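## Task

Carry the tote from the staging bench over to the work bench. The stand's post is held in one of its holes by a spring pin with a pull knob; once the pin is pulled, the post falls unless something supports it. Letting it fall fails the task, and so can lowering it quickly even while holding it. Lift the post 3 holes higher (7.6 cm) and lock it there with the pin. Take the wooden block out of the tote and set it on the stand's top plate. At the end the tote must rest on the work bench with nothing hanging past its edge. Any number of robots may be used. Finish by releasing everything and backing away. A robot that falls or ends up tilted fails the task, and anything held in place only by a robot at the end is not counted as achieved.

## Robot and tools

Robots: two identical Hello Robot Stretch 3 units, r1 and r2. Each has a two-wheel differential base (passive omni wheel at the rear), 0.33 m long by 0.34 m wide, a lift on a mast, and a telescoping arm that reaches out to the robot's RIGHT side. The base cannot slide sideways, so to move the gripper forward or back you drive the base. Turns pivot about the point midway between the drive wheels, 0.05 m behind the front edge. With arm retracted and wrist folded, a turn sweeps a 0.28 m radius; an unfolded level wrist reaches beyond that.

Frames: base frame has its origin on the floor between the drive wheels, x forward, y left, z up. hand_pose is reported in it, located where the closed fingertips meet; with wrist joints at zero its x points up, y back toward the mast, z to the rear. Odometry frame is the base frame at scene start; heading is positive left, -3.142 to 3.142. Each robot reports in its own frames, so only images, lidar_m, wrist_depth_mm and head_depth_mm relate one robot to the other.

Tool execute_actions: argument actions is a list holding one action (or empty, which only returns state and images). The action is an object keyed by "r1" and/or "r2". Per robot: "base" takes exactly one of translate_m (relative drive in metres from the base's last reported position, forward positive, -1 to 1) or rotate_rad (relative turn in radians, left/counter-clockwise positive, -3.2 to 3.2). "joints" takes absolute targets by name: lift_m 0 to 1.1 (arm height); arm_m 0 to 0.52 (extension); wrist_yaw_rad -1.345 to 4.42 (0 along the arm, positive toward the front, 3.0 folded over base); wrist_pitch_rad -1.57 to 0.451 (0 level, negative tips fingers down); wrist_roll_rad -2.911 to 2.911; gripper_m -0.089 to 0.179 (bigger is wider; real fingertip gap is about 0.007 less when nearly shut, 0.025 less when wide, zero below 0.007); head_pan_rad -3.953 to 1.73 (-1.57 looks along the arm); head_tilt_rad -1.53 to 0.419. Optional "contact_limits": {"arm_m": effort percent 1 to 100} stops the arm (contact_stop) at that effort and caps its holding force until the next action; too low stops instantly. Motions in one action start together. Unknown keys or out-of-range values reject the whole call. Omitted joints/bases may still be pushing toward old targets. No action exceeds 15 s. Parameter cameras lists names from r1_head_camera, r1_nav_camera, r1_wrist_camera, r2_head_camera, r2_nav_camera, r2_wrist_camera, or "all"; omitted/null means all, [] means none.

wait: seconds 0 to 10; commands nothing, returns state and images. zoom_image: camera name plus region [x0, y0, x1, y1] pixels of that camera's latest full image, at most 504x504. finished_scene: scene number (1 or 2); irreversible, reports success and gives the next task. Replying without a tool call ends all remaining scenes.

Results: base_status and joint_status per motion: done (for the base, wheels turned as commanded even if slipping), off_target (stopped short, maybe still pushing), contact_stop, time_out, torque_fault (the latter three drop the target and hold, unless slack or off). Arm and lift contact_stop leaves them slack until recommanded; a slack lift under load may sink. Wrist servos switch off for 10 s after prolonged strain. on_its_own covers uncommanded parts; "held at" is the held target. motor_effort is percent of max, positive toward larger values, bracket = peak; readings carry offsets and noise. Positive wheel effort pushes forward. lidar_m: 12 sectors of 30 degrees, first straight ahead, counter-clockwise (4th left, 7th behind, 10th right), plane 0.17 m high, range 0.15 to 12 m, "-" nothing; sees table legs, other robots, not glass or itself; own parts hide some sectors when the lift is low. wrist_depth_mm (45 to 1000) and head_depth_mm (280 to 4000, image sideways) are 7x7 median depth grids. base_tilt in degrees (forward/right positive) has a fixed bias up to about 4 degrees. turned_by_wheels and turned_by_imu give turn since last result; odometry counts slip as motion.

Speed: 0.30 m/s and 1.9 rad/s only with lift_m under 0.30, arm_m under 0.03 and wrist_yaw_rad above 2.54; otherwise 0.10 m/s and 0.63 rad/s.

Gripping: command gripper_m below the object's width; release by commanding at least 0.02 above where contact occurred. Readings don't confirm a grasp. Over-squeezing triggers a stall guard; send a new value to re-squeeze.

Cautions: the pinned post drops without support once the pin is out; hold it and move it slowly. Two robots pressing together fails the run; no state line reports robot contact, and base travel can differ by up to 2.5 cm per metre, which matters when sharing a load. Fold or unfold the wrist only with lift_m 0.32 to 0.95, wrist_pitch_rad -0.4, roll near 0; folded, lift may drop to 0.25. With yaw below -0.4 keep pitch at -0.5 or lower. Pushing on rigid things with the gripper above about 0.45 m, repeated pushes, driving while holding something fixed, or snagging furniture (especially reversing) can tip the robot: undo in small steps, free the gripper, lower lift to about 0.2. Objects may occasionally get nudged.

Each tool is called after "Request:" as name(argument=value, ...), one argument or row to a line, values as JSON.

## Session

Request:
execute_actions(
  actions=[],
  cameras=["r1_nav_camera","r2_nav_camera","r1_head_camera","r2_head_camera"],
)

Scene clock: 0.00 s.
r1.base_odometry: x=+0.000 y=+0.000 heading=+0.000 (m, m, rad; r1's odometry frame)
r1.turned_by_wheels: +0.000 (rad since the last result)
r1.turned_by_imu: +0.000 (rad since the last result)
r1.base_tilt: forward=-0.9 right=-0.4 (deg)
r1.lidar_m: 1.23 1.39 2.28 2.22 1.03 1.59 3.54 1.36 2.64 2.71 1.43 1.23
r1.head_depth_mm: 1116 1124 1135 1131 1137 1142 1144 / 1144 1144 1149 1157 1156 1164 1162 / 1166 1168 1168 1182 1179 1184 1191 / 1185 1191 1196 1206 1206 1209 1215 / 1212 1217 1223 1226 1225 1237 1236 / 1238 1242 1244 1249 1252 1260 1261 / 1259 1268 1273 1277 1280 1284 1292
r1.base_status: not commanded
r1.joint_positions: lift_m=+0.424 arm_m=+0.002 wrist_yaw_rad=+2.827 wrist_pitch_rad=-0.544 wrist_roll_rad=-0.016 gripper_m=+0.037 head_pan_rad=-0.012 head_tilt_rad=+0.002
r1.joint_status: not commanded
r1.motor_effort: left_wheel=+0 right_wheel=-1 lift_m=+27 arm_m=+0 wrist_yaw_rad=+0 wrist_pitch_rad=+5 wrist_roll_rad=+0 gripper_m=-1 head_pan_rad=+1 head_tilt_rad=+3 (%)
r1.hand_pose: x=+0.0427 y=+0.0498 z=+0.4100 quat_wxyz=(+0.294, +0.697, +0.083, +0.649) (m; r1's base frame)
r1.wrist_depth_mm: - - - - - - - / - - - - - - - / - - - - 952 907 866 / 937 916 877 836 794 773 739 / 794 - 752 717 704 656 636 / 687 659 655 618 - 588 565 / 610 581 - 555 535 515 508
r2.base_odometry: x=+0.000 y=+0.000 heading=+0.000 (m, m, rad; r2's odometry frame)
r2.turned_by_wheels: +0.000 (rad since the last result)
r2.turned_by_imu: +0.000 (rad since the last result)
r2.base_tilt: forward=+0.6 right=+0.6 (deg)
r2.lidar_m: 2.12 1.97 2.37 0.91 1.02 1.65 2.61 1.37 1.13 1.13 1.26 2.01
r2.head_depth_mm: 2395 - - - - 2834 2008 / 2379 3968 - - - 2897 2023 / 2325 3918 - - - 2921 2062 / 2277 3767 - - - 2976 2067 / 2245 3354 - - - 3010 2115 / 2223 3251 - - 2546 2731 1973 / 2172 3171 - - 2394 3141 2169
r2.base_status: not commanded
r2.joint_positions: lift_m=+0.487 arm_m=+0.002 wrist_yaw_rad=+3.002 wrist_pitch_rad=-0.312 wrist_roll_rad=-0.016 gripper_m=+0.037 head_pan_rad=+0.009 head_tilt_rad=-0.011
r2.joint_status: not commanded
r2.motor_effort: left_wheel=+0 right_wheel=+0 lift_m=+27 arm_m=+0 wrist_yaw_rad=+1 wrist_pitch_rad=+7 wrist_roll_rad=+0 gripper_m=+0 head_pan_rad=+1 head_tilt_rad=+1 (%)
r2.hand_pose: x=+0.0117 y=+0.0868 z=+0.5243 quat_wxyz=(+0.158, +0.699, +0.062, +0.695) (m; r2's base frame)
r2.wrist_depth_mm: - - - - - - - / - - - - - - - / - - - - - - - / - - - - - - - / 995 - - - - - - / 797 843 - 835 863 853 858 / 691 694 730 720 716 726 731
pictures: r1_head_camera (sideways: a quarter turn clockwise sets it upright), r1_nav_camera (sideways: a quarter turn counterclockwise sets it upright), r2_head_camera (sideways: a quarter turn clockwise sets it upright), r2_nav_camera (sideways: a quarter turn counterclockwise sets it upright)
Images, in order (width x height): r1_head_camera 896x504, r1_nav_camera 672x504, r2_head_camera 896x504, r2_nav_camera 672x504.

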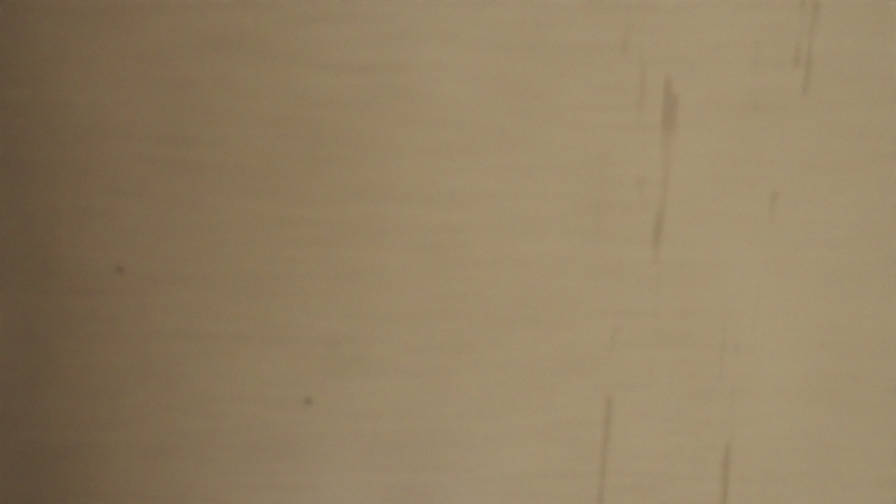

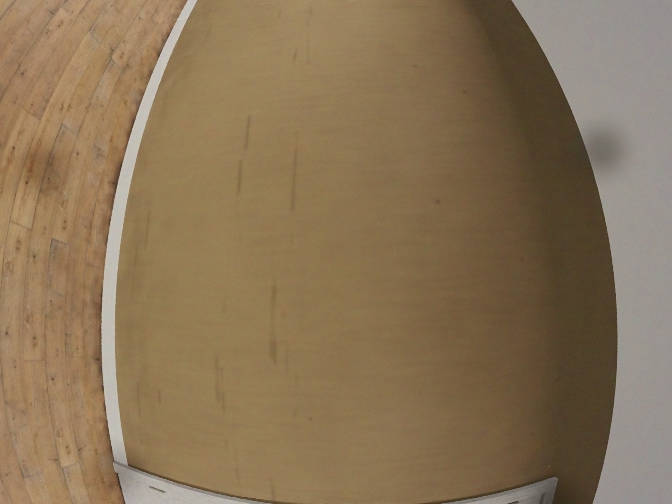

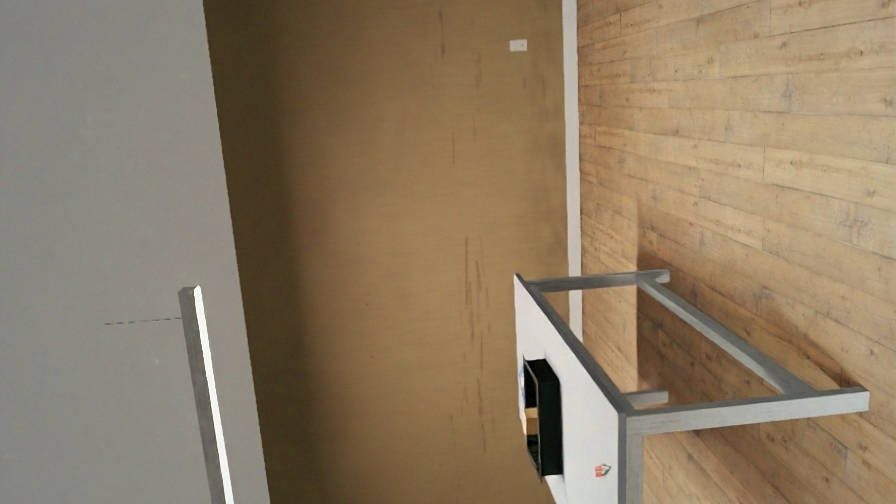

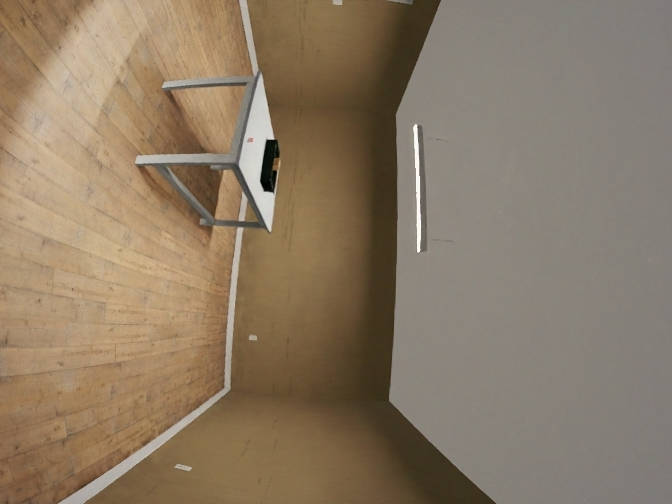

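Request:
execute_actions(
  actions=[
    {"r1":{"joints":{"head_pan_rad":-3.14,"head_tilt_rad":-0.5}},"r2":{"joints":{"head_pan_rad":1.7,"head_tilt_rad":-0.5}}},
  ],
  cameras=["r1_nav_camera","r2_nav_camera"],
)

Scene clock: 1.97 s.
r1.base_odometry: x=+0.000 y=+0.000 heading=+0.000 (m, m, rad; r1's odometry frame)
r1.turned_by_wheels: +0.000 (rad since the last result)
r1.turned_by_imu: +0.000 (rad since the last result)
r1.base_tilt: forward=-1.0 right=-0.4 (deg)
r1.lidar_m: 1.23 1.39 2.28 2.22 1.03 1.59 3.53 1.35 2.64 2.71 1.43 1.23
r1.head_depth_mm: 2912 3163 3418 2729 2000 1582 1304 / 2979 3248 3509 2674 1985 1574 1307 / 3034 3329 3570 2655 1977 1570 1296 / 3113 3401 3620 2664 1961 1563 1301 / 3165 3459 3718 2601 1953 1559 1290 / 3242 3544 3747 2614 1943 1555 1287 / 3287 3629 3855 2601 1934 1531 1281
r1.base_status: not commanded
r1.joint_positions: lift_m=+0.424 arm_m=+0.002 wrist_yaw_rad=+2.827 wrist_pitch_rad=-0.544 wrist_roll_rad=-0.016 gripper_m=+0.037 head_pan_rad=-3.133 head_tilt_rad=-0.494
r1.joint_status: all done
r1.motor_effort: left_wheel=+0(0) right_wheel=-1(0) lift_m=+27(27) arm_m=+0(1) wrist_yaw_rad=+0(1) wrist_pitch_rad=+4(5) wrist_roll_rad=+0(0) gripper_m=-1(0) head_pan_rad=-3(46) head_tilt_rad=-4(39) (%)
r1.hand_pose: x=+0.0427 y=+0.0498 z=+0.4100 quat_wxyz=(+0.294, +0.697, +0.083, +0.649) (m; r1's base frame)
r1.wrist_depth_mm: - - - - - - - / - - - - - - - / - - - - 944 914 863 / 948 918 866 845 794 750 731 / 798 - 757 725 704 664 630 / 687 661 657 616 - 582 565 / 603 587 - 562 533 522 512
r2.base_odometry: x=+0.000 y=+0.000 heading=+0.000 (m, m, rad; r2's odometry frame)
r2.turned_by_wheels: +0.000 (rad since the last result)
r2.turned_by_imu: +0.000 (rad since the last result)
r2.base_tilt: forward=+0.4 right=+0.6 (deg)
r2.lidar_m: 2.12 1.96 2.37 0.91 1.03 1.65 2.62 1.37 1.13 1.13 1.25 2.01
r2.head_depth_mm: 3044 3351 1445 1063 1770 1486 1258 / 3119 3493 1397 1055 1849 1406 1267 / 3230 3526 1431 1098 1871 1454 1284 / 3291 3641 1466 1128 1900 1468 1298 / 3358 3760 1499 1197 1924 1474 1335 / 3518 3917 1534 1220 2019 - - / 3635 - 1667 - - - -
r2.base_status: not commanded
r2.joint_positions: lift_m=+0.487 arm_m=+0.002 wrist_yaw_rad=+3.002 wrist_pitch_rad=-0.312 wrist_roll_rad=-0.016 gripper_m=+0.037 head_pan_rad=+1.693 head_tilt_rad=-0.494
r2.joint_status: all done
r2.motor_effort: left_wheel=+0(0) right_wheel=+0(0) lift_m=+27(26) arm_m=+0(0) wrist_yaw_rad=+1(1) wrist_pitch_rad=+8(7) wrist_roll_rad=+0(1) gripper_m=+0(0) head_pan_rad=+2(34) head_tilt_rad=-4(34) (%)
r2.hand_pose: x=+0.0117 y=+0.0868 z=+0.5243 quat_wxyz=(+0.158, +0.699, +0.062, +0.695) (m; r2's base frame)
r2.wrist_depth_mm: - - - - - - - / - - - - - - - / - - - - - - - / - - - - - - - / - - - - - - - / 839 792 - 825 882 844 874 / 703 715 698 718 719 725 721
pictures: r1_nav_camera (sideways: a quarter turn counterclockwise sets it upright), r2_nav_camera (sideways: a quarter turn counterclockwise sets it upright)
Images, in order (width x height): r1_nav_camera 672x504, r2_nav_camera 672x504.

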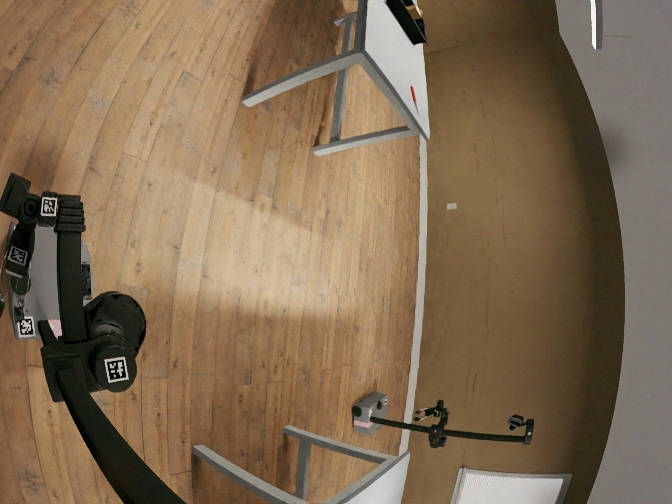

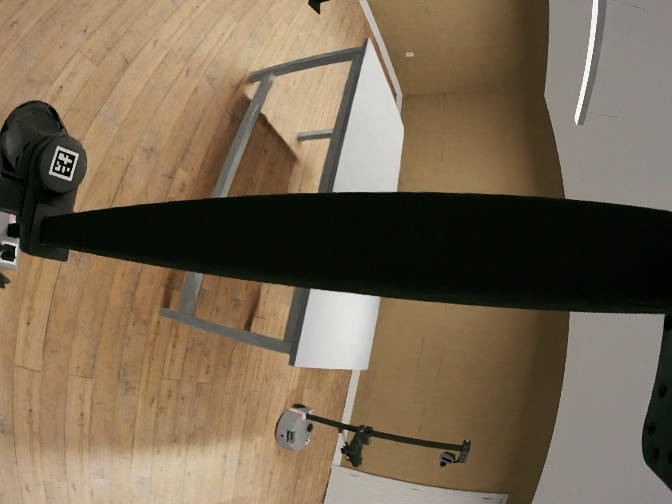

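Request:
execute_actions(
  actions=[
    {"r1":{"base":{"rotate_rad":-2.07},"joints":{"head_pan_rad":-0.8,"lift_m":0.28}},"r2":{"base":{"rotate_rad":-0.2},"joints":{"head_pan_rad":0.6,"lift_m":0.28}}},
  ],
  cameras=[],
)

Request:
execute_actions(
  actions=[
    {"r1":{"base":{"translate_m":1.0}},"r2":{"base":{"translate_m":1.0}}},
  ],
  cameras=[],
)

Request:
execute_actions(
  actions=[
    {"r1":{"base":{"translate_m":0.7}},"r2":{"base":{"translate_m":1.0}}},
  ],
  cameras=["r1_nav_camera","r2_nav_camera"],
)

Scene clock: 5.73 s.
r1.base_odometry: x=+0.000 y=+0.000 heading=-2.070 (m, m, rad; r1's odometry frame)
r1.turned_by_wheels: -2.070 (rad since the last result)
r1.turned_by_imu: -2.032 (rad since the last result)
r1.base_tilt: forward=-0.9 right=-0.4 (deg)
r1.lidar_m: 2.64 2.48 1.40 1.23 1.23 1.42 2.46 2.23 1.03 1.58 3.53 1.36
r1.head_depth_mm: 2988 3213 3432 2728 1995 1572 1306 / 3130 3407 3583 2647 1977 1571 1304 / 3250 3539 3744 2629 1961 1567 1301 / 3439 3745 3901 2632 1952 1550 1296 / 3569 3946 3730 2514 1947 1558 1289 / 3850 - 1888 2597 1947 1545 1285 / - - 1605 2440 1924 1544 1282
r1.base_status: done
r1.joint_positions: lift_m=+0.280 arm_m=+0.002 wrist_yaw_rad=+2.827 wrist_pitch_rad=-0.544 wrist_roll_rad=-0.016 gripper_m=+0.037 head_pan_rad=-0.807 head_tilt_rad=-0.494
r1.joint_status: all done
r1.motor_effort: left_wheel=+2(9) right_wheel=-2(8) lift_m=+23(22) arm_m=+0(1) wrist_yaw_rad=+1(0) wrist_pitch_rad=+5(4) wrist_roll_rad=+0(0) gripper_m=+0(0) head_pan_rad=+3(46) head_tilt_rad=-3(3) (%)
r1.hand_pose: x=+0.0427 y=+0.0498 z=+0.2657 quat_wxyz=(+0.294, +0.697, +0.084, +0.649) (m; r1's base frame)
r1.wrist_depth_mm: - - - - - - 983 / - - - 926 883 814 779 / - 848 774 733 712 658 636 / - 667 636 614 580 561 542 / 587 - 554 530 510 487 474 / 507 - - 455 - 431 413 / 454 - - - 393 386 373
r2.base_odometry: x=+0.000 y=+0.000 heading=-0.200 (m, m, rad; r2's odometry frame)
r2.turned_by_wheels: -0.200 (rad since the last result)
r2.turned_by_imu: -0.196 (rad since the last result)
r2.base_tilt: forward=+0.6 right=+0.6 (deg)
r2.lidar_m: 4.23 1.97 2.49 0.91 0.96 1.29 4.04 1.62 1.17 1.13 1.16 1.58
r2.head_depth_mm: - - 3175 2365 1833 1499 1269 / - 2545 3426 2373 1849 1509 1275 / - 2423 2938 2286 1881 1526 1280 / - 2604 3540 2482 1896 1550 1300 / - - 3467 2515 1932 1561 1308 / - - 3764 2567 1975 1581 1322 / - - 3894 2623 1977 1585 1331
r2.base_status: done
r2.joint_positions: lift_m=+0.280 arm_m=+0.002 wrist_yaw_rad=+3.002 wrist_pitch_rad=-0.313 wrist_roll_rad=-0.016 gripper_m=+0.037 head_pan_rad=+0.607 head_tilt_rad=-0.494
r2.joint_status: all done
r2.motor_effort: left_wheel=+2(6) right_wheel=-2(4) lift_m=+24(23) arm_m=+0(0) wrist_yaw_rad=+2(1) wrist_pitch_rad=+8(8) wrist_roll_rad=+0(0) gripper_m=-1(1) head_pan_rad=-2(35) head_tilt_rad=-4(3) (%)
r2.hand_pose: x=+0.0117 y=+0.0867 z=+0.3169 quat_wxyz=(+0.159, +0.698, +0.063, +0.695) (m; r2's base frame)
r2.wrist_depth_mm: - - - - - - - / - - - - - - - / - - - - - - - / 873 862 872 905 870 893 901 / 666 674 - 690 728 683 703 / 557 550 - 549 586 562 566 / 465 481 - - 477 469 490
pictures: none
No camera images: the call's "cameras" was empty. Leave "cameras" out to get every camera's image.

Scene clock: 10.83 s.
r1.base_odometry: x=-0.479 y=-0.878 heading=-2.070 (m, m, rad; r1's odometry frame)
r1.turned_by_wheels: +0.000 (rad since the last result)
r1.turned_by_imu: +0.003 (rad since the last result)
r1.base_tilt: forward=-0.9 right=-0.4 (deg)
r1.lidar_m: 1.65 3.01 1.72 1.47 1.47 1.72 3.00 1.70 2.00 2.11 0.56 1.38
r1.head_depth_mm: 2769 2954 3201 1169 1857 1578 1311 / 2888 3114 3337 1090 816 1442 1310 / 3052 3268 3517 1090 812 758 940 / 3177 3470 3675 1083 807 1516 1288 / 3330 3634 3874 1073 832 1549 1289 / 3527 3912 1406 1071 886 1541 1290 / 3675 3884 1589 1040 1748 1540 1283
r1.base_status: done
r1.joint_positions: lift_m=+0.280 arm_m=+0.002 wrist_yaw_rad=+2.827 wrist_pitch_rad=-0.544 wrist_roll_rad=-0.016 gripper_m=+0.037 head_pan_rad=-0.807 head_tilt_rad=-0.494
r1.joint_status: not commanded
r1.motor_effort: left_wheel=+2(8) right_wheel=-2(6) lift_m=+22(22) arm_m=+0(0) wrist_yaw_rad=+1(1) wrist_pitch_rad=+4(5) wrist_roll_rad=+0(0) gripper_m=+0(1) head_pan_rad=+3(4) head_tilt_rad=-3(3) (%)
r1.hand_pose: x=+0.0427 y=+0.0497 z=+0.2656 quat_wxyz=(+0.294, +0.697, +0.084, +0.649) (m; r1's base frame)
r1.wrist_depth_mm: - - - - - - 972 / - - 979 925 873 817 775 / - 827 776 733 703 664 628 / - 667 635 613 586 559 539 / 586 - 550 527 513 481 468 / 507 - - 455 - 430 413 / 458 - - - 393 383 370
r2.base_odometry: x=+0.980 y=-0.199 heading=-0.200 (m, m, rad; r2's odometry frame)
r2.turned_by_wheels: +0.000 (rad since the last result)
r2.turned_by_imu: +0.000 (rad since the last result)
r2.base_tilt: forward=+0.5 right=+0.6 (deg)
r2.lidar_m: 3.76 1.33 1.18 2.22 3.80 1.37 4.60 1.60 1.16 1.12 1.16 1.57
r2.head_depth_mm: 3343 3601 3310 2367 1822 1494 1259 / 3459 3754 3201 2418 1861 1514 1274 / 3695 3876 3278 2302 1883 1523 1283 / 3924 - 1788 2492 1853 1547 1295 / - - 1588 2517 1817 1548 1303 / - - 1542 1374 1770 1574 1323 / - - 1592 2319 1981 1591 1331
r2.base_status: done
r2.joint_positions: lift_m=+0.280 arm_m=+0.002 wrist_yaw_rad=+3.002 wrist_pitch_rad=-0.313 wrist_roll_rad=-0.016 gripper_m=+0.037 head_pan_rad=+0.607 head_tilt_rad=-0.495
r2.joint_status: not commanded
r2.motor_effort: left_wheel=+2(9) right_wheel=-1(4) lift_m=+24(23) arm_m=+0(0) wrist_yaw_rad=+1(1) wrist_pitch_rad=+8(8) wrist_roll_rad=+0(0) gripper_m=+0(0) head_pan_rad=-3(2) head_tilt_rad=-3(4) (%)
r2.hand_pose: x=+0.0117 y=+0.0867 z=+0.3169 quat_wxyz=(+0.159, +0.698, +0.063, +0.695) (m; r2's base frame)
r2.wrist_depth_mm: - - - - - - - / - - - - - - - / - - - - - - - / 848 871 895 879 899 898 923 / 664 666 - 699 715 688 688 / 555 550 - 561 575 562 575 / 462 481 - - 472 473 481
pictures: none
No camera images: the call's "cameras" was empty. Leave "cameras" out to get every camera's image.

Scene clock: 15.93 s.
r1.base_odometry: x=-0.814 y=-1.493 heading=-2.070 (m, m, rad; r1's odometry frame)
r1.turned_by_wheels: +0.000 (rad since the last result)
r1.turned_by_imu: +0.003 (rad since the last result)
r1.base_tilt: forward=-1.0 right=-0.4 (deg)
r1.lidar_m: 0.95 2.47 1.94 1.67 1.64 1.94 3.37 2.31 0.62 1.01 1.01 1.18
r1.head_depth_mm: 2589 2803 3007 955 770 633 539 / 2698 2955 3201 980 776 640 538 / 2851 3100 3342 993 807 645 549 / 2987 3278 3460 1084 727 641 576 / 3162 3457 3709 1075 802 641 1227 / 3249 3519 3625 1069 798 654 1289 / 2933 3084 3307 1061 794 692 1278
r1.base_status: done
r1.joint_positions: lift_m=+0.280 arm_m=+0.002 wrist_yaw_rad=+2.827 wrist_pitch_rad=-0.545 wrist_roll_rad=-0.016 gripper_m=+0.037 head_pan_rad=-0.807 head_tilt_rad=-0.494
r1.joint_status: not commanded
r1.motor_effort: left_wheel=+1(9) right_wheel=-2(5) lift_m=+22(22) arm_m=-1(0) wrist_yaw_rad=+0(0) wrist_pitch_rad=+5(5) wrist_roll_rad=+0(0) gripper_m=+0(0) head_pan_rad=+3(4) head_tilt_rad=-3(3) (%)
r1.hand_pose: x=+0.0427 y=+0.0497 z=+0.2656 quat_wxyz=(+0.294, +0.697, +0.084, +0.648) (m; r1's base frame)
r1.wrist_depth_mm: - - - - - - 985 / - - - 932 875 806 773 / - 812 776 741 694 656 627 / - 664 649 612 581 560 541 / 586 - 547 526 515 485 467 / 502 - - 456 - 431 416 / 463 - - - 393 385 374
r2.base_odometry: x=+1.960 y=-0.397 heading=-0.200 (m, m, rad; r2's odometry frame)
r2.turned_by_wheels: +0.000 (rad since the last result)
r2.turned_by_imu: +0.000 (rad since the last result)
r2.base_tilt: forward=+0.5 right=+0.7 (deg)
r2.lidar_m: 2.76 1.36 0.98 0.94 0.96 2.22 3.61 1.59 1.15 1.11 1.15 1.56
r2.head_depth_mm: 2423 2609 2831 2346 1834 1497 1259 / 2538 2802 3022 2394 1848 1507 1275 / 2680 2972 3166 2434 1887 1528 1279 / 2867 3157 3372 2389 1851 1551 1292 / 3040 3360 1591 2410 1819 1556 1304 / 3226 3659 1547 2340 1952 1538 1322 / 3447 3955 1576 1243 1978 1495 1326
r2.base_status: done
r2.joint_positions: lift_m=+0.280 arm_m=+0.002 wrist_yaw_rad=+3.002 wrist_pitch_rad=-0.313 wrist_roll_rad=-0.016 gripper_m=+0.037 head_pan_rad=+0.607 head_tilt_rad=-0.495
r2.joint_status: not commanded
r2.motor_effort: left_wheel=+2(8) right_wheel=-1(5) lift_m=+25(24) arm_m=-1(0) wrist_yaw_rad=+0(1) wrist_pitch_rad=+8(8) wrist_roll_rad=+0(0) gripper_m=-1(1) head_pan_rad=-3(2) head_tilt_rad=-3(4) (%)
r2.hand_pose: x=+0.0117 y=+0.0867 z=+0.3169 quat_wxyz=(+0.159, +0.698, +0.063, +0.695) (m; r2's base frame)
r2.wrist_depth_mm: - - - - - - - / - - - - - - - / - - - - - - - / 864 867 873 867 890 912 902 / 665 678 - 685 701 703 717 / 561 559 - 559 585 564 568 / 461 475 - - 474 474 483
pictures: r1_nav_camera (sideways: a quarter turn counterclockwise sets it upright), r2_nav_camera (sideways: a quarter turn counterclockwise sets it upright)
Images, in order (width x height): r1_nav_camera 672x504, r2_nav_camera 672x504.

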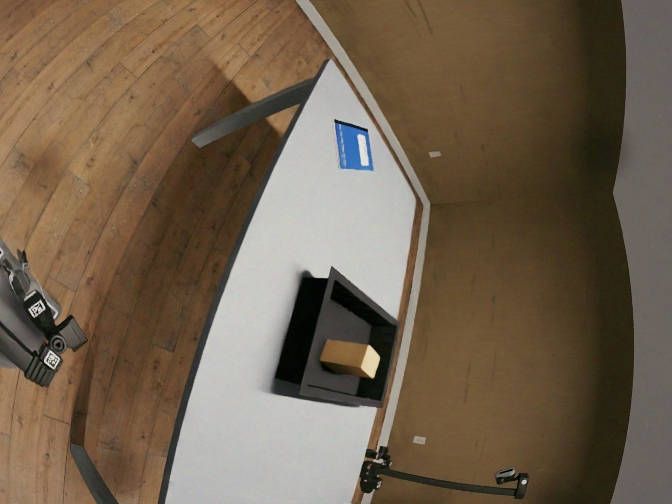

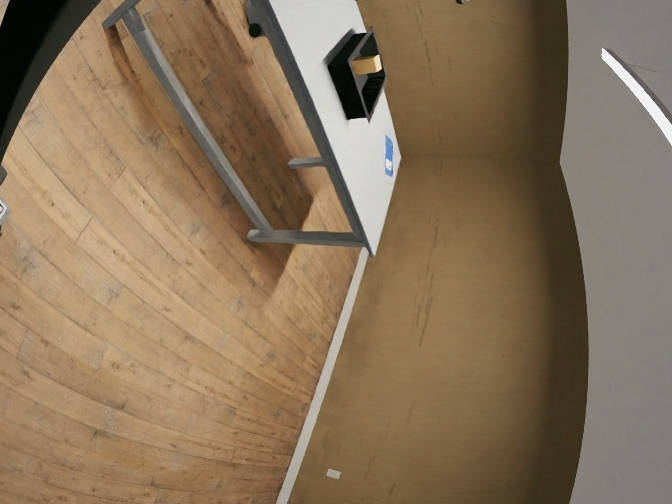

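Request:
execute_actions(
  actions=[
    {"r1":{"base":{"rotate_rad":0.27},"joints":{"head_pan_rad":-1.57,"head_tilt_rad":-0.9,"lift_m":0.6}},"r2":{"base":{"rotate_rad":1.05}}},
  ],
  cameras=[],
)

Request:
execute_actions(
  actions=[
    {"r1":{"joints":{"wrist_pitch_rad":-0.4,"wrist_yaw_rad":0,"lift_m":0.9}},"r2":{"base":{"translate_m":0.58}}},
  ],
  cameras=[],
)

Request:
execute_actions(
  actions=[
    {"r1":{"joints":{"wrist_pitch_rad":-1.57,"lift_m":1.1,"gripper_m":0.12}},"r2":{"base":{"rotate_rad":2.16},"joints":{"head_pan_rad":-1.57,"head_tilt_rad":-0.9,"lift_m":0.6}}},
  ],
  cameras=[],
)

Request:
execute_actions(
  actions=[
    {"r2":{"joints":{"wrist_pitch_rad":-0.4,"wrist_yaw_rad":0,"lift_m":0.9}}},
  ],
  cameras=[],
)

Request:
execute_actions(
  actions=[
    {"r2":{"joints":{"wrist_pitch_rad":-1.57,"lift_m":1.1,"gripper_m":0.12}}},
  ],
  cameras=["r1_nav_camera","r2_nav_camera"],
)

Scene clock: 19.97 s.
r1.base_odometry: x=-0.814 y=-1.493 heading=-1.800 (m, m, rad; r1's odometry frame)
r1.turned_by_wheels: +0.270 (rad since the last result)
r1.turned_by_imu: +0.266 (rad since the last result)
r1.base_tilt: forward=-0.9 right=-0.4 (deg)
r1.lidar_m: 2.48 2.36 1.73 1.64 1.72 2.39 2.30 0.62 1.05 1.01 1.06 0.95
r1.head_depth_mm: 2771 961 786 665 1355 1263 1128 / 2661 954 779 661 1346 1276 - / 2670 946 777 657 1335 1268 - / 2744 938 771 654 1329 1287 - / 2711 873 714 651 1352 1254 1112 / 2748 737 696 648 1346 1236 1106 / 2771 864 698 644 1340 1229 1103
r1.base_status: done
r1.joint_positions: lift_m=+0.600 arm_m=+0.002 wrist_yaw_rad=+2.827 wrist_pitch_rad=-0.545 wrist_roll_rad=-0.016 gripper_m=+0.037 head_pan_rad=-1.563 head_tilt_rad=-0.889
r1.joint_status: all done
r1.motor_effort: left_wheel=-1(5) right_wheel=+1(8) lift_m=+32(34) arm_m=+0(0) wrist_yaw_rad=+0(0) wrist_pitch_rad=+5(5) wrist_roll_rad=+0(0) gripper_m=+0(1) head_pan_rad=-3(39) head_tilt_rad=-6(36) (%)
r1.hand_pose: x=+0.0427 y=+0.0496 z=+0.5850 quat_wxyz=(+0.294, +0.697, +0.084, +0.648) (m; r1's base frame)
r1.wrist_depth_mm: - - - - - - - / - - - - - - - / - - - - - - - / - - - - - - 971 / - - 980 957 909 869 843 / 932 862 857 813 - 768 736 / 797 769 - 730 709 687 672
r2.base_odometry: x=+1.960 y=-0.397 heading=+0.850 (m, m, rad; r2's odometry frame)
r2.turned_by_wheels: +1.050 (rad since the last result)
r2.turned_by_imu: +1.021 (rad since the last result)
r2.base_tilt: forward=+0.5 right=+0.7 (deg)
r2.lidar_m: 0.98 0.94 0.96 2.22 3.44 1.60 1.16 1.11 1.15 1.55 2.75 1.36
r2.head_depth_mm: 3142 3429 1297 1060 1829 1451 1260 / 3107 3393 1392 1075 1837 1433 1272 / 3177 3435 1431 1101 1869 1446 1282 / 3161 3473 1454 1110 1913 1470 1296 / 3145 3513 1583 1093 1756 1479 1302 / 3243 3549 3767 2474 1946 1577 1324 / 3196 3553 3797 2614 1975 1590 1334
r2.base_status: done
r2.joint_positions: lift_m=+0.280 arm_m=+0.002 wrist_yaw_rad=+3.002 wrist_pitch_rad=-0.313 wrist_roll_rad=-0.016 gripper_m=+0.037 head_pan_rad=+0.607 head_tilt_rad=-0.495
r2.joint_status: not commanded
r2.motor_effort: left_wheel=-1(6) right_wheel=+1(8) lift_m=+23(24) arm_m=+0(0) wrist_yaw_rad=+1(1) wrist_pitch_rad=+8(8) wrist_roll_rad=+0(1) gripper_m=+0(0) head_pan_rad=-3(2) head_tilt_rad=-3(3) (%)
r2.hand_pose: x=+0.0117 y=+0.0867 z=+0.3169 quat_wxyz=(+0.159, +0.698, +0.063, +0.695) (m; r2's base frame)
r2.wrist_depth_mm: - - - - - - - / - - - - - - - / - - - - - - 842 / 863 860 852 885 867 885 899 / 670 683 - 695 717 690 700 / 553 561 - 561 586 562 579 / 467 477 - - 479 474 475
pictures: none
No camera images: the call's "cameras" was empty. Leave "cameras" out to get every camera's image.

Scene clock: 25.43 s.
r1.base_odometry: x=-0.814 y=-1.493 heading=-1.800 (m, m, rad; r1's odometry frame)
r1.turned_by_wheels: +0.000 (rad since the last result)
r1.turned_by_imu: +0.045 (rad since the last result)
r1.base_tilt: forward=-0.9 right=-0.5 (deg)
r1.lidar_m: 2.47 2.26 1.72 1.64 1.74 2.50 2.32 0.63 1.04 1.01 1.07 0.95
r1.head_depth_mm: 2742 956 783 695 - - 1114 / 2748 949 777 689 - - 1120 / 2726 940 774 - - - 1139 / 2712 903 752 - - 1219 1138 / 2755 871 705 649 1351 1241 1116 / 2777 862 707 646 1347 1232 1105 / 2772 836 702 644 1336 1225 1102
r1.base_status: not commanded
r1.joint_positions: lift_m=+0.900 arm_m=+0.002 wrist_yaw_rad=+0.002 wrist_pitch_rad=-0.420 wrist_roll_rad=-0.018 gripper_m=+0.037 head_pan_rad=-1.564 head_tilt_rad=-0.892
r1.joint_status: all done
r1.motor_effort: left_wheel=+0(8) right_wheel=+0(24) lift_m=+32(36) arm_m=+1(0) wrist_yaw_rad=-1(100) wrist_pitch_rad=+6(61) wrist_roll_rad=+1(2) gripper_m=+0(25) head_pan_rad=-2(2) head_tilt_rad=-5(6) (%)
r1.hand_pose: x=-0.0210 y=-0.3710 z=+0.9119 quat_wxyz=(+0.698, +0.150, -0.685, -0.146) (m; r1's base frame)
r1.wrist_depth_mm: - - - - - - - / - - 675 795 800 735 676 / 804 581 481 588 579 553 516 / 552 461 495 471 464 440 421 / 427 374 371 393 391 366 354 / 379 366 353 335 - 318 304 / 323 315 299 293 284 276 268
r2.base_odometry: x=+2.343 y=+0.039 heading=+0.850 (m, m, rad; r2's odometry frame)
r2.turned_by_wheels: +0.000 (rad since the last result)
r2.turned_by_imu: -0.001 (rad since the last result)
r2.base_tilt: forward=+0.5 right=+0.5 (deg)
r2.lidar_m: 0.46 0.44 0.46 0.62 6.37 2.32 1.67 1.60 1.66 2.24 2.46 0.64
r2.head_depth_mm: 2687 2994 3124 934 707 616 1261 / 2712 3034 3203 859 710 624 1244 / 2748 2959 3233 961 751 630 1253 / 1391 1224 3145 1023 787 638 1267 / 2710 3016 3270 1037 796 643 1274 / 2745 3034 3297 1058 806 650 1292 / 2791 3055 3388 1076 816 659 1311
r2.base_status: done
r2.joint_positions: lift_m=+0.280 arm_m=+0.002 wrist_yaw_rad=+3.002 wrist_pitch_rad=-0.313 wrist_roll_rad=-0.016 gripper_m=+0.037 head_pan_rad=+0.607 head_tilt_rad=-0.495
r2.joint_status: not commanded
r2.motor_effort: left_wheel=-1(8) right_wheel=+1(8) lift_m=+24(24) arm_m=+0(0) wrist_yaw_rad=+1(1) wrist_pitch_rad=+8(8) wrist_roll_rad=+0(0) gripper_m=+0(0) head_pan_rad=-3(3) head_tilt_rad=-3(3) (%)
r2.hand_pose: x=+0.0117 y=+0.0867 z=+0.3169 quat_wxyz=(+0.159, +0.698, +0.063, +0.695) (m; r2's base frame)
r2.wrist_depth_mm: - - - - - - - / - - - - - - - / - - - - - - - / 878 884 867 864 665 528 886 / 671 675 - 685 707 623 423 / 542 553 - 562 590 579 546 / 471 484 - - 467 477 481
pictures: none
No camera images: the call's "cameras" was empty. Leave "cameras" out to get every camera's image.

Scene clock: 29.70 s.
r1.base_odometry: x=-0.814 y=-1.493 heading=-1.800 (m, m, rad; r1's odometry frame)
r1.turned_by_wheels: +0.000 (rad since the last result)
r1.turned_by_imu: +0.001 (rad since the last result)
r1.base_tilt: forward=-1.0 right=-0.4 (deg)
r1.lidar_m: 2.47 2.26 1.71 1.64 1.73 2.50 2.32 0.63 1.04 1.01 1.07 0.95
r1.head_depth_mm: - - - - - 1218 1124 / - - - - - 1192 1123 / - - - - - 1197 1139 / 1233 903 - - - 1223 1141 / 2776 870 705 650 1349 1217 1116 / 2772 863 706 646 1341 1242 1104 / 2781 834 701 643 1338 1226 1107
r1.base_status: not commanded
r1.joint_positions: lift_m=+1.100 arm_m=+0.002 wrist_yaw_rad=+0.002 wrist_pitch_rad=-1.564 wrist_roll_rad=-0.018 gripper_m=+0.120 head_pan_rad=-1.564 head_tilt_rad=-0.892
r1.joint_status: all done
r1.motor_effort: left_wheel=+0(1) right_wheel=+0(0) lift_m=+32(33) arm_m=+0(0) wrist_yaw_rad=-3(2) wrist_pitch_rad=-1(6) wrist_roll_rad=+1(1) gripper_m=-1(95) head_pan_rad=-4(2) head_tilt_rad=-5(5) (%)
r1.hand_pose: x=-0.0217 y=-0.1244 z=+0.9821 quat_wxyz=(+0.507, +0.503, -0.496, -0.494) (m; r1's base frame)
r1.wrist_depth_mm: - - - - - - - / - - - - - - - / - - - - - - - / - - - - - - - / - - - - - - - / - - - - - - - / - - - - - - -
r2.base_odometry: x=+2.343 y=+0.039 heading=+3.010 (m, m, rad; r2's odometry frame)
r2.turned_by_wheels: +2.160 (rad since the last result)
r2.turned_by_imu: +2.114 (rad since the last result)
r2.base_tilt: forward=+0.6 right=+0.6 (deg)
r2.lidar_m: 2.36 2.19 1.65 1.61 1.69 2.38 2.45 0.61 0.45 0.44 0.46 0.65
r2.head_depth_mm: 910 837 699 658 1367 1258 - / 908 789 702 664 1370 1269 1143 / 947 825 718 659 1386 1281 - / 1072 874 741 665 1391 1281 1128 / 2685 886 745 672 1412 1247 1135 / 2762 899 757 680 1430 1248 1147 / 2805 915 767 688 1436 1258 1154
r2.base_status: done
r2.joint_positions: lift_m=+0.600 arm_m=+0.002 wrist_yaw_rad=+3.002 wrist_pitch_rad=-0.314 wrist_roll_rad=-0.016 gripper_m=+0.037 head_pan_rad=-1.563 head_tilt_rad=-0.889
r2.joint_status: all done
r2.motor_effort: left_wheel=-1(7) right_wheel=+2(8) lift_m=+29(28) arm_m=-1(0) wrist_yaw_rad=+1(1) wrist_pitch_rad=+8(8) wrist_roll_rad=+0(1) gripper_m=+0(1) head_pan_rad=-2(36) head_tilt_rad=-5(36) (%)
r2.hand_pose: x=+0.0117 y=+0.0867 z=+0.6366 quat_wxyz=(+0.159, +0.698, +0.063, +0.695) (m; r2's base frame)
r2.wrist_depth_mm: - - - - - - - / - - - - - - - / - - - - - - - / - - - - - - - / - - - - - - - / 993 960 - - - - 983 / 823 850 826 817 829 834 862
pictures: none
No camera images: the call's "cameras" was empty. Leave "cameras" out to get every camera's image.

Scene clock: 33.27 s.
r1.base_odometry: x=-0.814 y=-1.493 heading=-1.800 (m, m, rad; r1's odometry frame)
r1.turned_by_wheels: +0.000 (rad since the last result)
r1.turned_by_imu: +0.001 (rad since the last result)
r1.base_tilt: forward=-0.9 right=-0.3 (deg)
r1.lidar_m: 2.47 2.26 1.72 1.64 1.74 2.50 2.32 0.62 1.04 1.01 1.07 0.95
r1.head_depth_mm: - - - - - 1216 1128 / - - - - - 1198 1126 / - - - - - 1201 1138 / 2703 902 - - - 1226 1141 / 2758 872 703 649 1344 1219 1117 / 2772 862 706 647 1341 1241 1105 / 2767 834 700 643 1335 1227 1100
r1.base_status: not commanded
r1.joint_positions: lift_m=+1.100 arm_m=+0.002 wrist_yaw_rad=+0.002 wrist_pitch_rad=-1.564 wrist_roll_rad=-0.018 gripper_m=+0.120 head_pan_rad=-1.564 head_tilt_rad=-0.892
r1.joint_status: not commanded
r1.motor_effort: left_wheel=+1(1) right_wheel=+0(0) lift_m=+32(32) arm_m=+0(0) wrist_yaw_rad=-2(2) wrist_pitch_rad=-1(1) wrist_roll_rad=+1(1) gripper_m=+0(0) head_pan_rad=-3(3) head_tilt_rad=-4(5) (%)
r1.hand_pose: x=-0.0217 y=-0.1244 z=+0.9821 quat_wxyz=(+0.507, +0.503, -0.496, -0.494) (m; r1's base frame)
r1.wrist_depth_mm: - - - - - - - / - - - - - - - / - - - - - - - / - - - - - - - / - - - - - - - / - - - - - - - / - - - - - - -
r2.base_odometry: x=+2.343 y=+0.039 heading=+3.010 (m, m, rad; r2's odometry frame)
r2.turned_by_wheels: +0.000 (rad since the last result)
r2.turned_by_imu: +0.000 (rad since the last result)
r2.base_tilt: forward=+0.5 right=+0.6 (deg)
r2.lidar_m: 2.35 2.20 1.65 1.61 1.68 2.37 2.45 0.61 0.45 0.44 0.46 0.66
r2.head_depth_mm: 909 838 699 - - - 1123 / 910 789 704 644 - 1189 1147 / 952 823 729 - - 1200 1152 / 1070 876 748 667 1399 1247 1132 / 2703 888 747 674 1408 1243 1139 / 2750 901 755 680 1428 1252 1144 / 2805 908 768 688 1441 1261 1157
r2.base_status: not commanded
r2.joint_positions: lift_m=+0.900 arm_m=+0.002 wrist_yaw_rad=+0.003 wrist_pitch_rad=-0.414 wrist_roll_rad=-0.016 gripper_m=+0.037 head_pan_rad=-1.563 head_tilt_rad=-0.889
r2.joint_status: all done
r2.motor_effort: left_wheel=-1(1) right_wheel=+1(2) lift_m=+29(31) arm_m=+0(0) wrist_yaw_rad=-3(5) wrist_pitch_rad=+7(6) wrist_roll_rad=+1(1) gripper_m=+0(0) head_pan_rad=-2(2) head_tilt_rad=-7(7) (%)
r2.hand_pose: x=-0.0207 y=-0.3722 z=+0.9134 quat_wxyz=(+0.698, +0.148, -0.686, -0.143) (m; r2's base frame)
r2.wrist_depth_mm: - - - - - - - / - 889 883 802 705 821 - / 598 595 604 581 555 491 618 / 459 466 476 465 403 402 462 / 383 382 386 387 400 388 390 / 319 322 325 327 338 326 328 / - 295 297 287 287 282 282
pictures: none
No camera images: the call's "cameras" was empty. Leave "cameras" out to get every camera's image.

Scene clock: 35.93 s.
r1.base_odometry: x=-0.814 y=-1.493 heading=-1.800 (m, m, rad; r1's odometry frame)
r1.turned_by_wheels: +0.000 (rad since the last result)
r1.turned_by_imu: +0.001 (rad since the last result)
r1.base_tilt: forward=-1.0 right=-0.3 (deg)
r1.lidar_m: 2.46 2.27 1.71 1.64 1.74 2.50 2.32 0.63 1.04 1.01 1.07 0.95
r1.head_depth_mm: - - - - - 1218 1125 / - - - - - 1193 1124 / - - - - - 1199 1137 / 2712 901 - - - 1225 1141 / 2740 871 705 650 1352 1219 1121 / 2781 861 706 647 1340 1243 1101 / 2771 838 703 642 1337 1226 1101
r1.base_status: not commanded
r1.joint_positions: lift_m=+1.100 arm_m=+0.002 wrist_yaw_rad=+0.002 wrist_pitch_rad=-1.564 wrist_roll_rad=-0.018 gripper_m=+0.120 head_pan_rad=-1.564 head_tilt_rad=-0.892
r1.joint_status: not commanded
r1.motor_effort: left_wheel=+1(0) right_wheel=+0(0) lift_m=+32(32) arm_m=+0(0) wrist_yaw_rad=-2(2) wrist_pitch_rad=-1(2) wrist_roll_rad=+1(1) gripper_m=+0(0) head_pan_rad=-3(3) head_tilt_rad=-5(5) (%)
r1.hand_pose: x=-0.0217 y=-0.1244 z=+0.9821 quat_wxyz=(+0.507, +0.503, -0.496, -0.494) (m; r1's base frame)
r1.wrist_depth_mm: - - - - - - - / - - - - - - - / - - - - - - - / - - - - - - - / - - - - - - - / - - - - - - - / - - - - - - -
r2.base_odometry: x=+2.343 y=+0.039 heading=+3.010 (m, m, rad; r2's odometry frame)
r2.turned_by_wheels: +0.000 (rad since the last result)
r2.turned_by_imu: +0.000 (rad since the last result)
r2.base_tilt: forward=+0.4 right=+0.6 (deg)
r2.lidar_m: 2.36 2.20 1.66 1.60 1.69 2.37 2.45 0.61 0.45 0.44 0.46 0.66
r2.head_depth_mm: - - - - - 1184 1124 / - - - - - 1193 1139 / - - - - - 1217 1153 / 1075 896 732 666 1370 1240 1134 / 2719 887 748 673 1430 1222 1136 / 2739 898 758 680 1423 1255 1147 / 2811 913 767 686 1435 1255 1147
r2.base_status: not commanded
r2.joint_positions: lift_m=+1.100 arm_m=+0.002 wrist_yaw_rad=+0.003 wrist_pitch_rad=-1.549 wrist_roll_rad=-0.016 gripper_m=+0.120 head_pan_rad=-1.563 head_tilt_rad=-0.889
r2.joint_status: all done
joint sent to its limit — the command would take r2.wrist_pitch_rad past its lower limit, so that joint was sent only as far as its limit.
r2.motor_effort: left_wheel=-1(1) right_wheel=+2(1) lift_m=+30(29) arm_m=+0(0) wrist_yaw_rad=-3(3) wrist_pitch_rad=-2(5) wrist_roll_rad=+1(1) gripper_m=+0(82) head_pan_rad=-2(2) head_tilt_rad=-7(7) (%)
r2.hand_pose: x=-0.0217 y=-0.1288 z=+0.9819 quat_wxyz=(+0.510, +0.499, -0.500, -0.490) (m; r2's base frame)
r2.wrist_depth_mm: - - - - - - - / - - - - - - - / - - - - - - - / - - - - - - - / - - - - - - - / - - - - - - - / - - - - - - -
pictures: r1_nav_camera (sideways: a quarter turn counterclockwise sets it upright), r2_nav_camera (sideways: a quarter turn counterclockwise sets it upright)
Images, in order (width x height): r1_nav_camera 672x504, r2_nav_camera 672x504.

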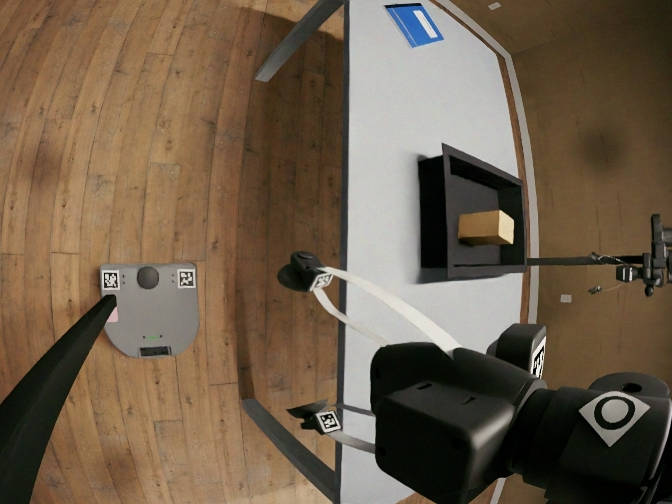

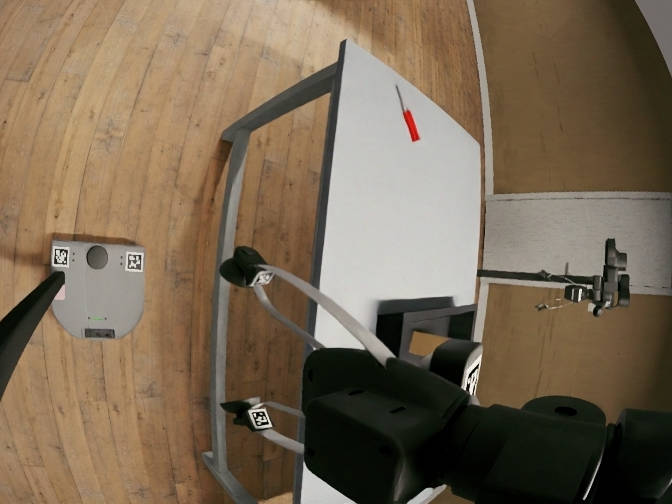

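Request:
execute_actions(
  actions=[
    {"r1":{"base":{"rotate_rad":-0.045},"joints":{"wrist_roll_rad":1.57,"arm_m":0.3}},"r2":{"base":{"translate_m":-0.12},"joints":{"wrist_roll_rad":1.57,"arm_m":0.3}}},
  ],
  cameras=[],
)

Request:
execute_actions(
  actions=[
    {"r1":{"base":{"translate_m":0.12}}},
  ],
  cameras=["r1_head_camera","r2_head_camera","r1_wrist_camera","r2_wrist_camera"],
)

Scene clock: 39.57 s.
r1.base_odometry: x=-0.814 y=-1.493 heading=-1.845 (m, m, rad; r1's odometry frame)
r1.turned_by_wheels: -0.045 (rad since the last result)
r1.turned_by_imu: -0.043 (rad since the last result)
r1.base_tilt: forward=-0.9 right=-0.4 (deg)
r1.lidar_m: 2.46 2.37 1.74 1.64 1.71 2.39 2.32 0.63 1.05 1.01 1.06 0.95
r1.head_depth_mm: 2807 954 782 663 1349 1264 1128 / 2788 947 776 659 1347 1250 1128 / 2773 939 775 656 1339 1252 1136 / 2746 934 768 652 1359 1243 1135 / 2712 869 699 649 1351 1237 1119 / 2756 741 700 645 1344 1229 1109 / 2747 856 699 643 1338 1227 1102
r1.base_status: done
r1.joint_positions: lift_m=+1.100 arm_m=+0.300 wrist_yaw_rad=+0.001 wrist_pitch_rad=-1.565 wrist_roll_rad=+1.566 gripper_m=+0.120 head_pan_rad=-1.564 head_tilt_rad=-0.892
r1.joint_status: all done
r1.motor_effort: left_wheel=+2(5) right_wheel=-2(6) lift_m=+32(32) arm_m=+4(9) wrist_yaw_rad=-1(2) wrist_pitch_rad=-1(1) wrist_roll_rad=+2(3) gripper_m=+0(0) head_pan_rad=-2(1) head_tilt_rad=-5(4) (%)
r1.hand_pose: x=-0.0216 y=-0.4217 z=+0.9821 quat_wxyz=(+0.002, +0.002, -0.709, -0.705) (m; r1's base frame)
r1.wrist_depth_mm: 359 355 352 354 - - - / 368 364 364 362 360 - - / 373 375 372 372 368 - - / 387 385 382 379 383 - - / 397 395 394 392 394 - - / 382 316 392 404 400 - - / 403 407 412 415 410 - -
r2.base_odometry: x=+2.462 y=+0.023 heading=+3.010 (m, m, rad; r2's odometry frame)
r2.turned_by_wheels: +0.000 (rad since the last result)
r2.turned_by_imu: +0.000 (rad since the last result)
r2.base_tilt: forward=+0.5 right=+0.6 (deg)
r2.lidar_m: 2.47 2.20 1.66 1.61 1.69 2.38 2.33 0.60 0.45 0.44 0.46 0.64
r2.head_depth_mm: 1020 800 711 657 1368 1217 1122 / 944 822 701 651 1379 1229 1145 / 923 838 699 658 1390 1244 1153 / 922 829 707 666 1394 1237 1134 / 1427 864 744 672 1417 1240 1138 / 2735 901 757 679 1423 1249 1143 / 2814 915 766 674 1438 1256 1150
r2.base_status: done
r2.joint_positions: lift_m=+1.100 arm_m=+0.300 wrist_yaw_rad=+0.002 wrist_pitch_rad=-1.550 wrist_roll_rad=+1.565 gripper_m=+0.120 head_pan_rad=-1.563 head_tilt_rad=-0.889
r2.joint_status: all done
r2.motor_effort: left_wheel=+0(5) right_wheel=+2(3) lift_m=+29(29) arm_m=+6(8) wrist_yaw_rad=-2(4) wrist_pitch_rad=-2(2) wrist_roll_rad=+2(4) gripper_m=+0(0) head_pan_rad=-2(3) head_tilt_rad=-5(7) (%)
r2.hand_pose: x=-0.0216 y=-0.4256 z=+0.9819 quat_wxyz=(+0.003, +0.002, -0.714, -0.700) (m; r2's base frame)
r2.wrist_depth_mm: 355 326 355 355 - - - / 370 353 369 364 - - - / 373 363 375 373 - - - / 385 387 389 387 - - - / 382 370 401 402 - - - / 412 313 410 414 - - - / 431 428 427 424 - - -
pictures: none
No camera images: the call's "cameras" was empty. Leave "cameras" out to get every camera's image.

Scene clock: 42.07 s.
r1.base_odometry: x=-0.846 y=-1.608 heading=-1.845 (m, m, rad; r1's odometry frame)
r1.turned_by_wheels: +0.000 (rad since the last result)
r1.turned_by_imu: +0.001 (rad since the last result)
r1.base_tilt: forward=-1.0 right=-0.3 (deg)
r1.lidar_m: 2.35 2.36 1.73 1.65 1.71 2.38 2.43 0.73 1.05 1.01 1.05 0.84
r1.head_depth_mm: 2818 955 781 662 1349 1257 1130 / 2789 949 778 659 1339 1252 1128 / 2756 915 735 656 1342 1249 1132 / 2759 774 696 652 1360 1245 1137 / 2729 877 696 648 1349 1238 1121 / 2777 841 677 646 1346 1235 1108 / 2756 913 735 642 1337 1229 1103
r1.base_status: done
r1.joint_positions: lift_m=+1.100 arm_m=+0.300 wrist_yaw_rad=+0.001 wrist_pitch_rad=-1.565 wrist_roll_rad=+1.566 gripper_m=+0.120 head_pan_rad=-1.564 head_tilt_rad=-0.892
r1.joint_status: not commanded
r1.motor_effort: left_wheel=+2(6) right_wheel=-2(4) lift_m=+32(32) arm_m=+5(4) wrist_yaw_rad=-1(1) wrist_pitch_rad=-1(1) wrist_roll_rad=+1(2) gripper_m=+0(0) head_pan_rad=-2(3) head_tilt_rad=-5(5) (%)
r1.hand_pose: x=-0.0216 y=-0.4217 z=+0.9821 quat_wxyz=(+0.002, +0.002, -0.709, -0.705) (m; r1's base frame)
r1.wrist_depth_mm: 358 353 354 353 - - - / 368 367 362 364 362 - - / 377 373 371 369 368 - - / 302 382 379 381 381 - - / 369 389 388 388 391 - - / 304 402 390 404 403 - - / 419 415 410 413 412 - -
r2.base_odometry: x=+2.462 y=+0.023 heading=+3.010 (m, m, rad; r2's odometry frame)
r2.turned_by_wheels: +0.000 (rad since the last result)
r2.turned_by_imu: +0.000 (rad since the last result)
r2.base_tilt: forward=+0.6 right=+0.6 (deg)
r2.lidar_m: 2.48 2.20 1.65 1.61 1.69 2.38 2.33 0.60 0.45 0.44 0.46 0.65
r2.head_depth_mm: 1021 801 712 656 1361 1216 1119 / 948 824 700 653 1378 1226 1144 / 925 836 698 658 1389 1235 1159 / 920 827 705 664 1402 1235 1127 / 2709 865 745 673 1402 1240 1140 / 2734 899 757 679 1421 1243 1141 / 2814 913 766 675 1435 1258 1150
r2.base_status: not commanded
r2.joint_positions: lift_m=+1.100 arm_m=+0.300 wrist_yaw_rad=+0.002 wrist_pitch_rad=-1.550 wrist_roll_rad=+1.565 gripper_m=+0.120 head_pan_rad=-1.563 head_tilt_rad=-0.889
r2.joint_status: not commanded
r2.motor_effort: left_wheel=-1(1) right_wheel=+2(2) lift_m=+29(28) arm_m=+6(6) wrist_yaw_rad=-2(2) wrist_pitch_rad=-2(2) wrist_roll_rad=+2(2) gripper_m=+0(0) head_pan_rad=-2(2) head_tilt_rad=-6(7) (%)
r2.hand_pose: x=-0.0216 y=-0.4256 z=+0.9819 quat_wxyz=(+0.003, +0.002, -0.714, -0.700) (m; r2's base frame)
r2.wrist_depth_mm: 355 321 359 357 - - - / 371 359 367 366 - - - / 373 364 380 375 - - - / 383 384 391 389 - - - / 384 380 399 401 - - - / 417 315 409 412 - - - / 430 426 425 424 - - -
pictures: r1_head_camera (sideways: a quarter turn clockwise sets it upright), r1_wrist_camera, r2_head_camera (sideways: a quarter turn clockwise sets it upright), r2_wrist_camera
Images, in order (width x height): r1_head_camera 896x504, r1_wrist_camera 644x364, r2_head_camera 896x504, r2_wrist_camera 644x364.

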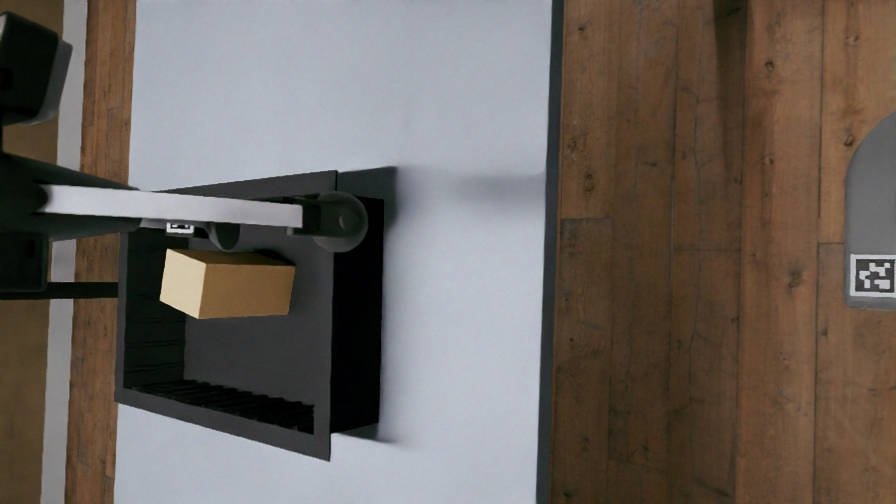

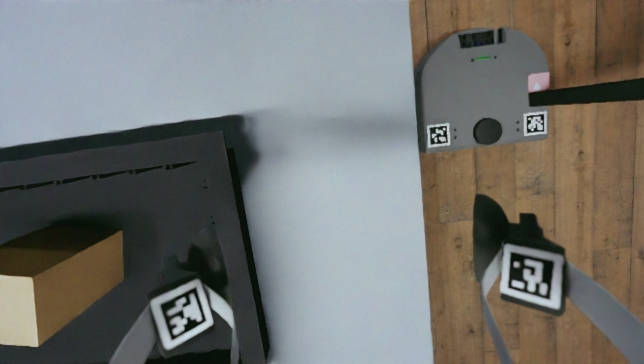

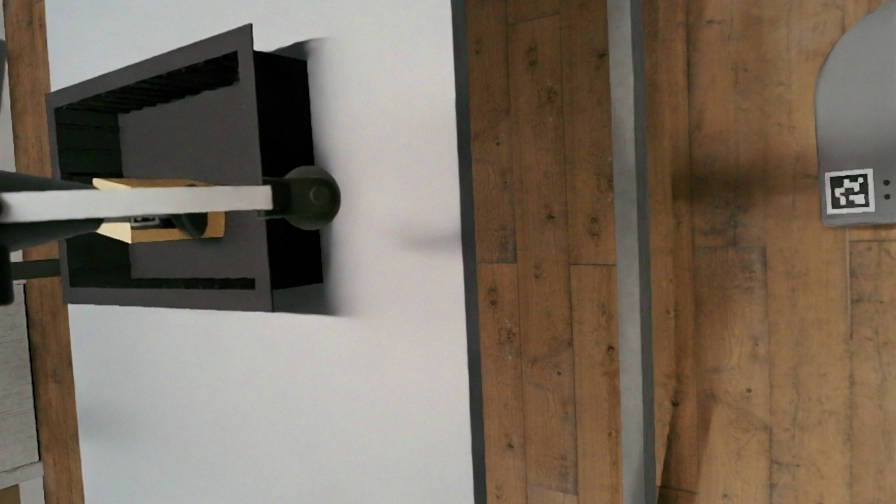

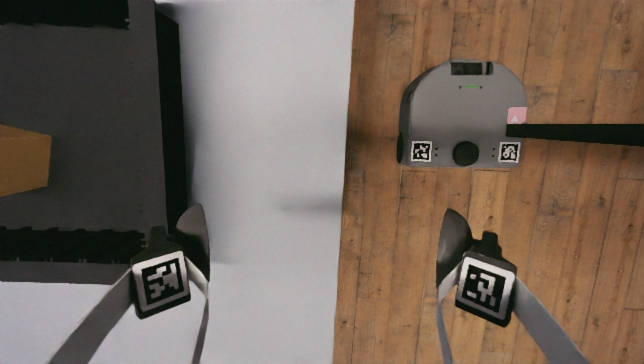

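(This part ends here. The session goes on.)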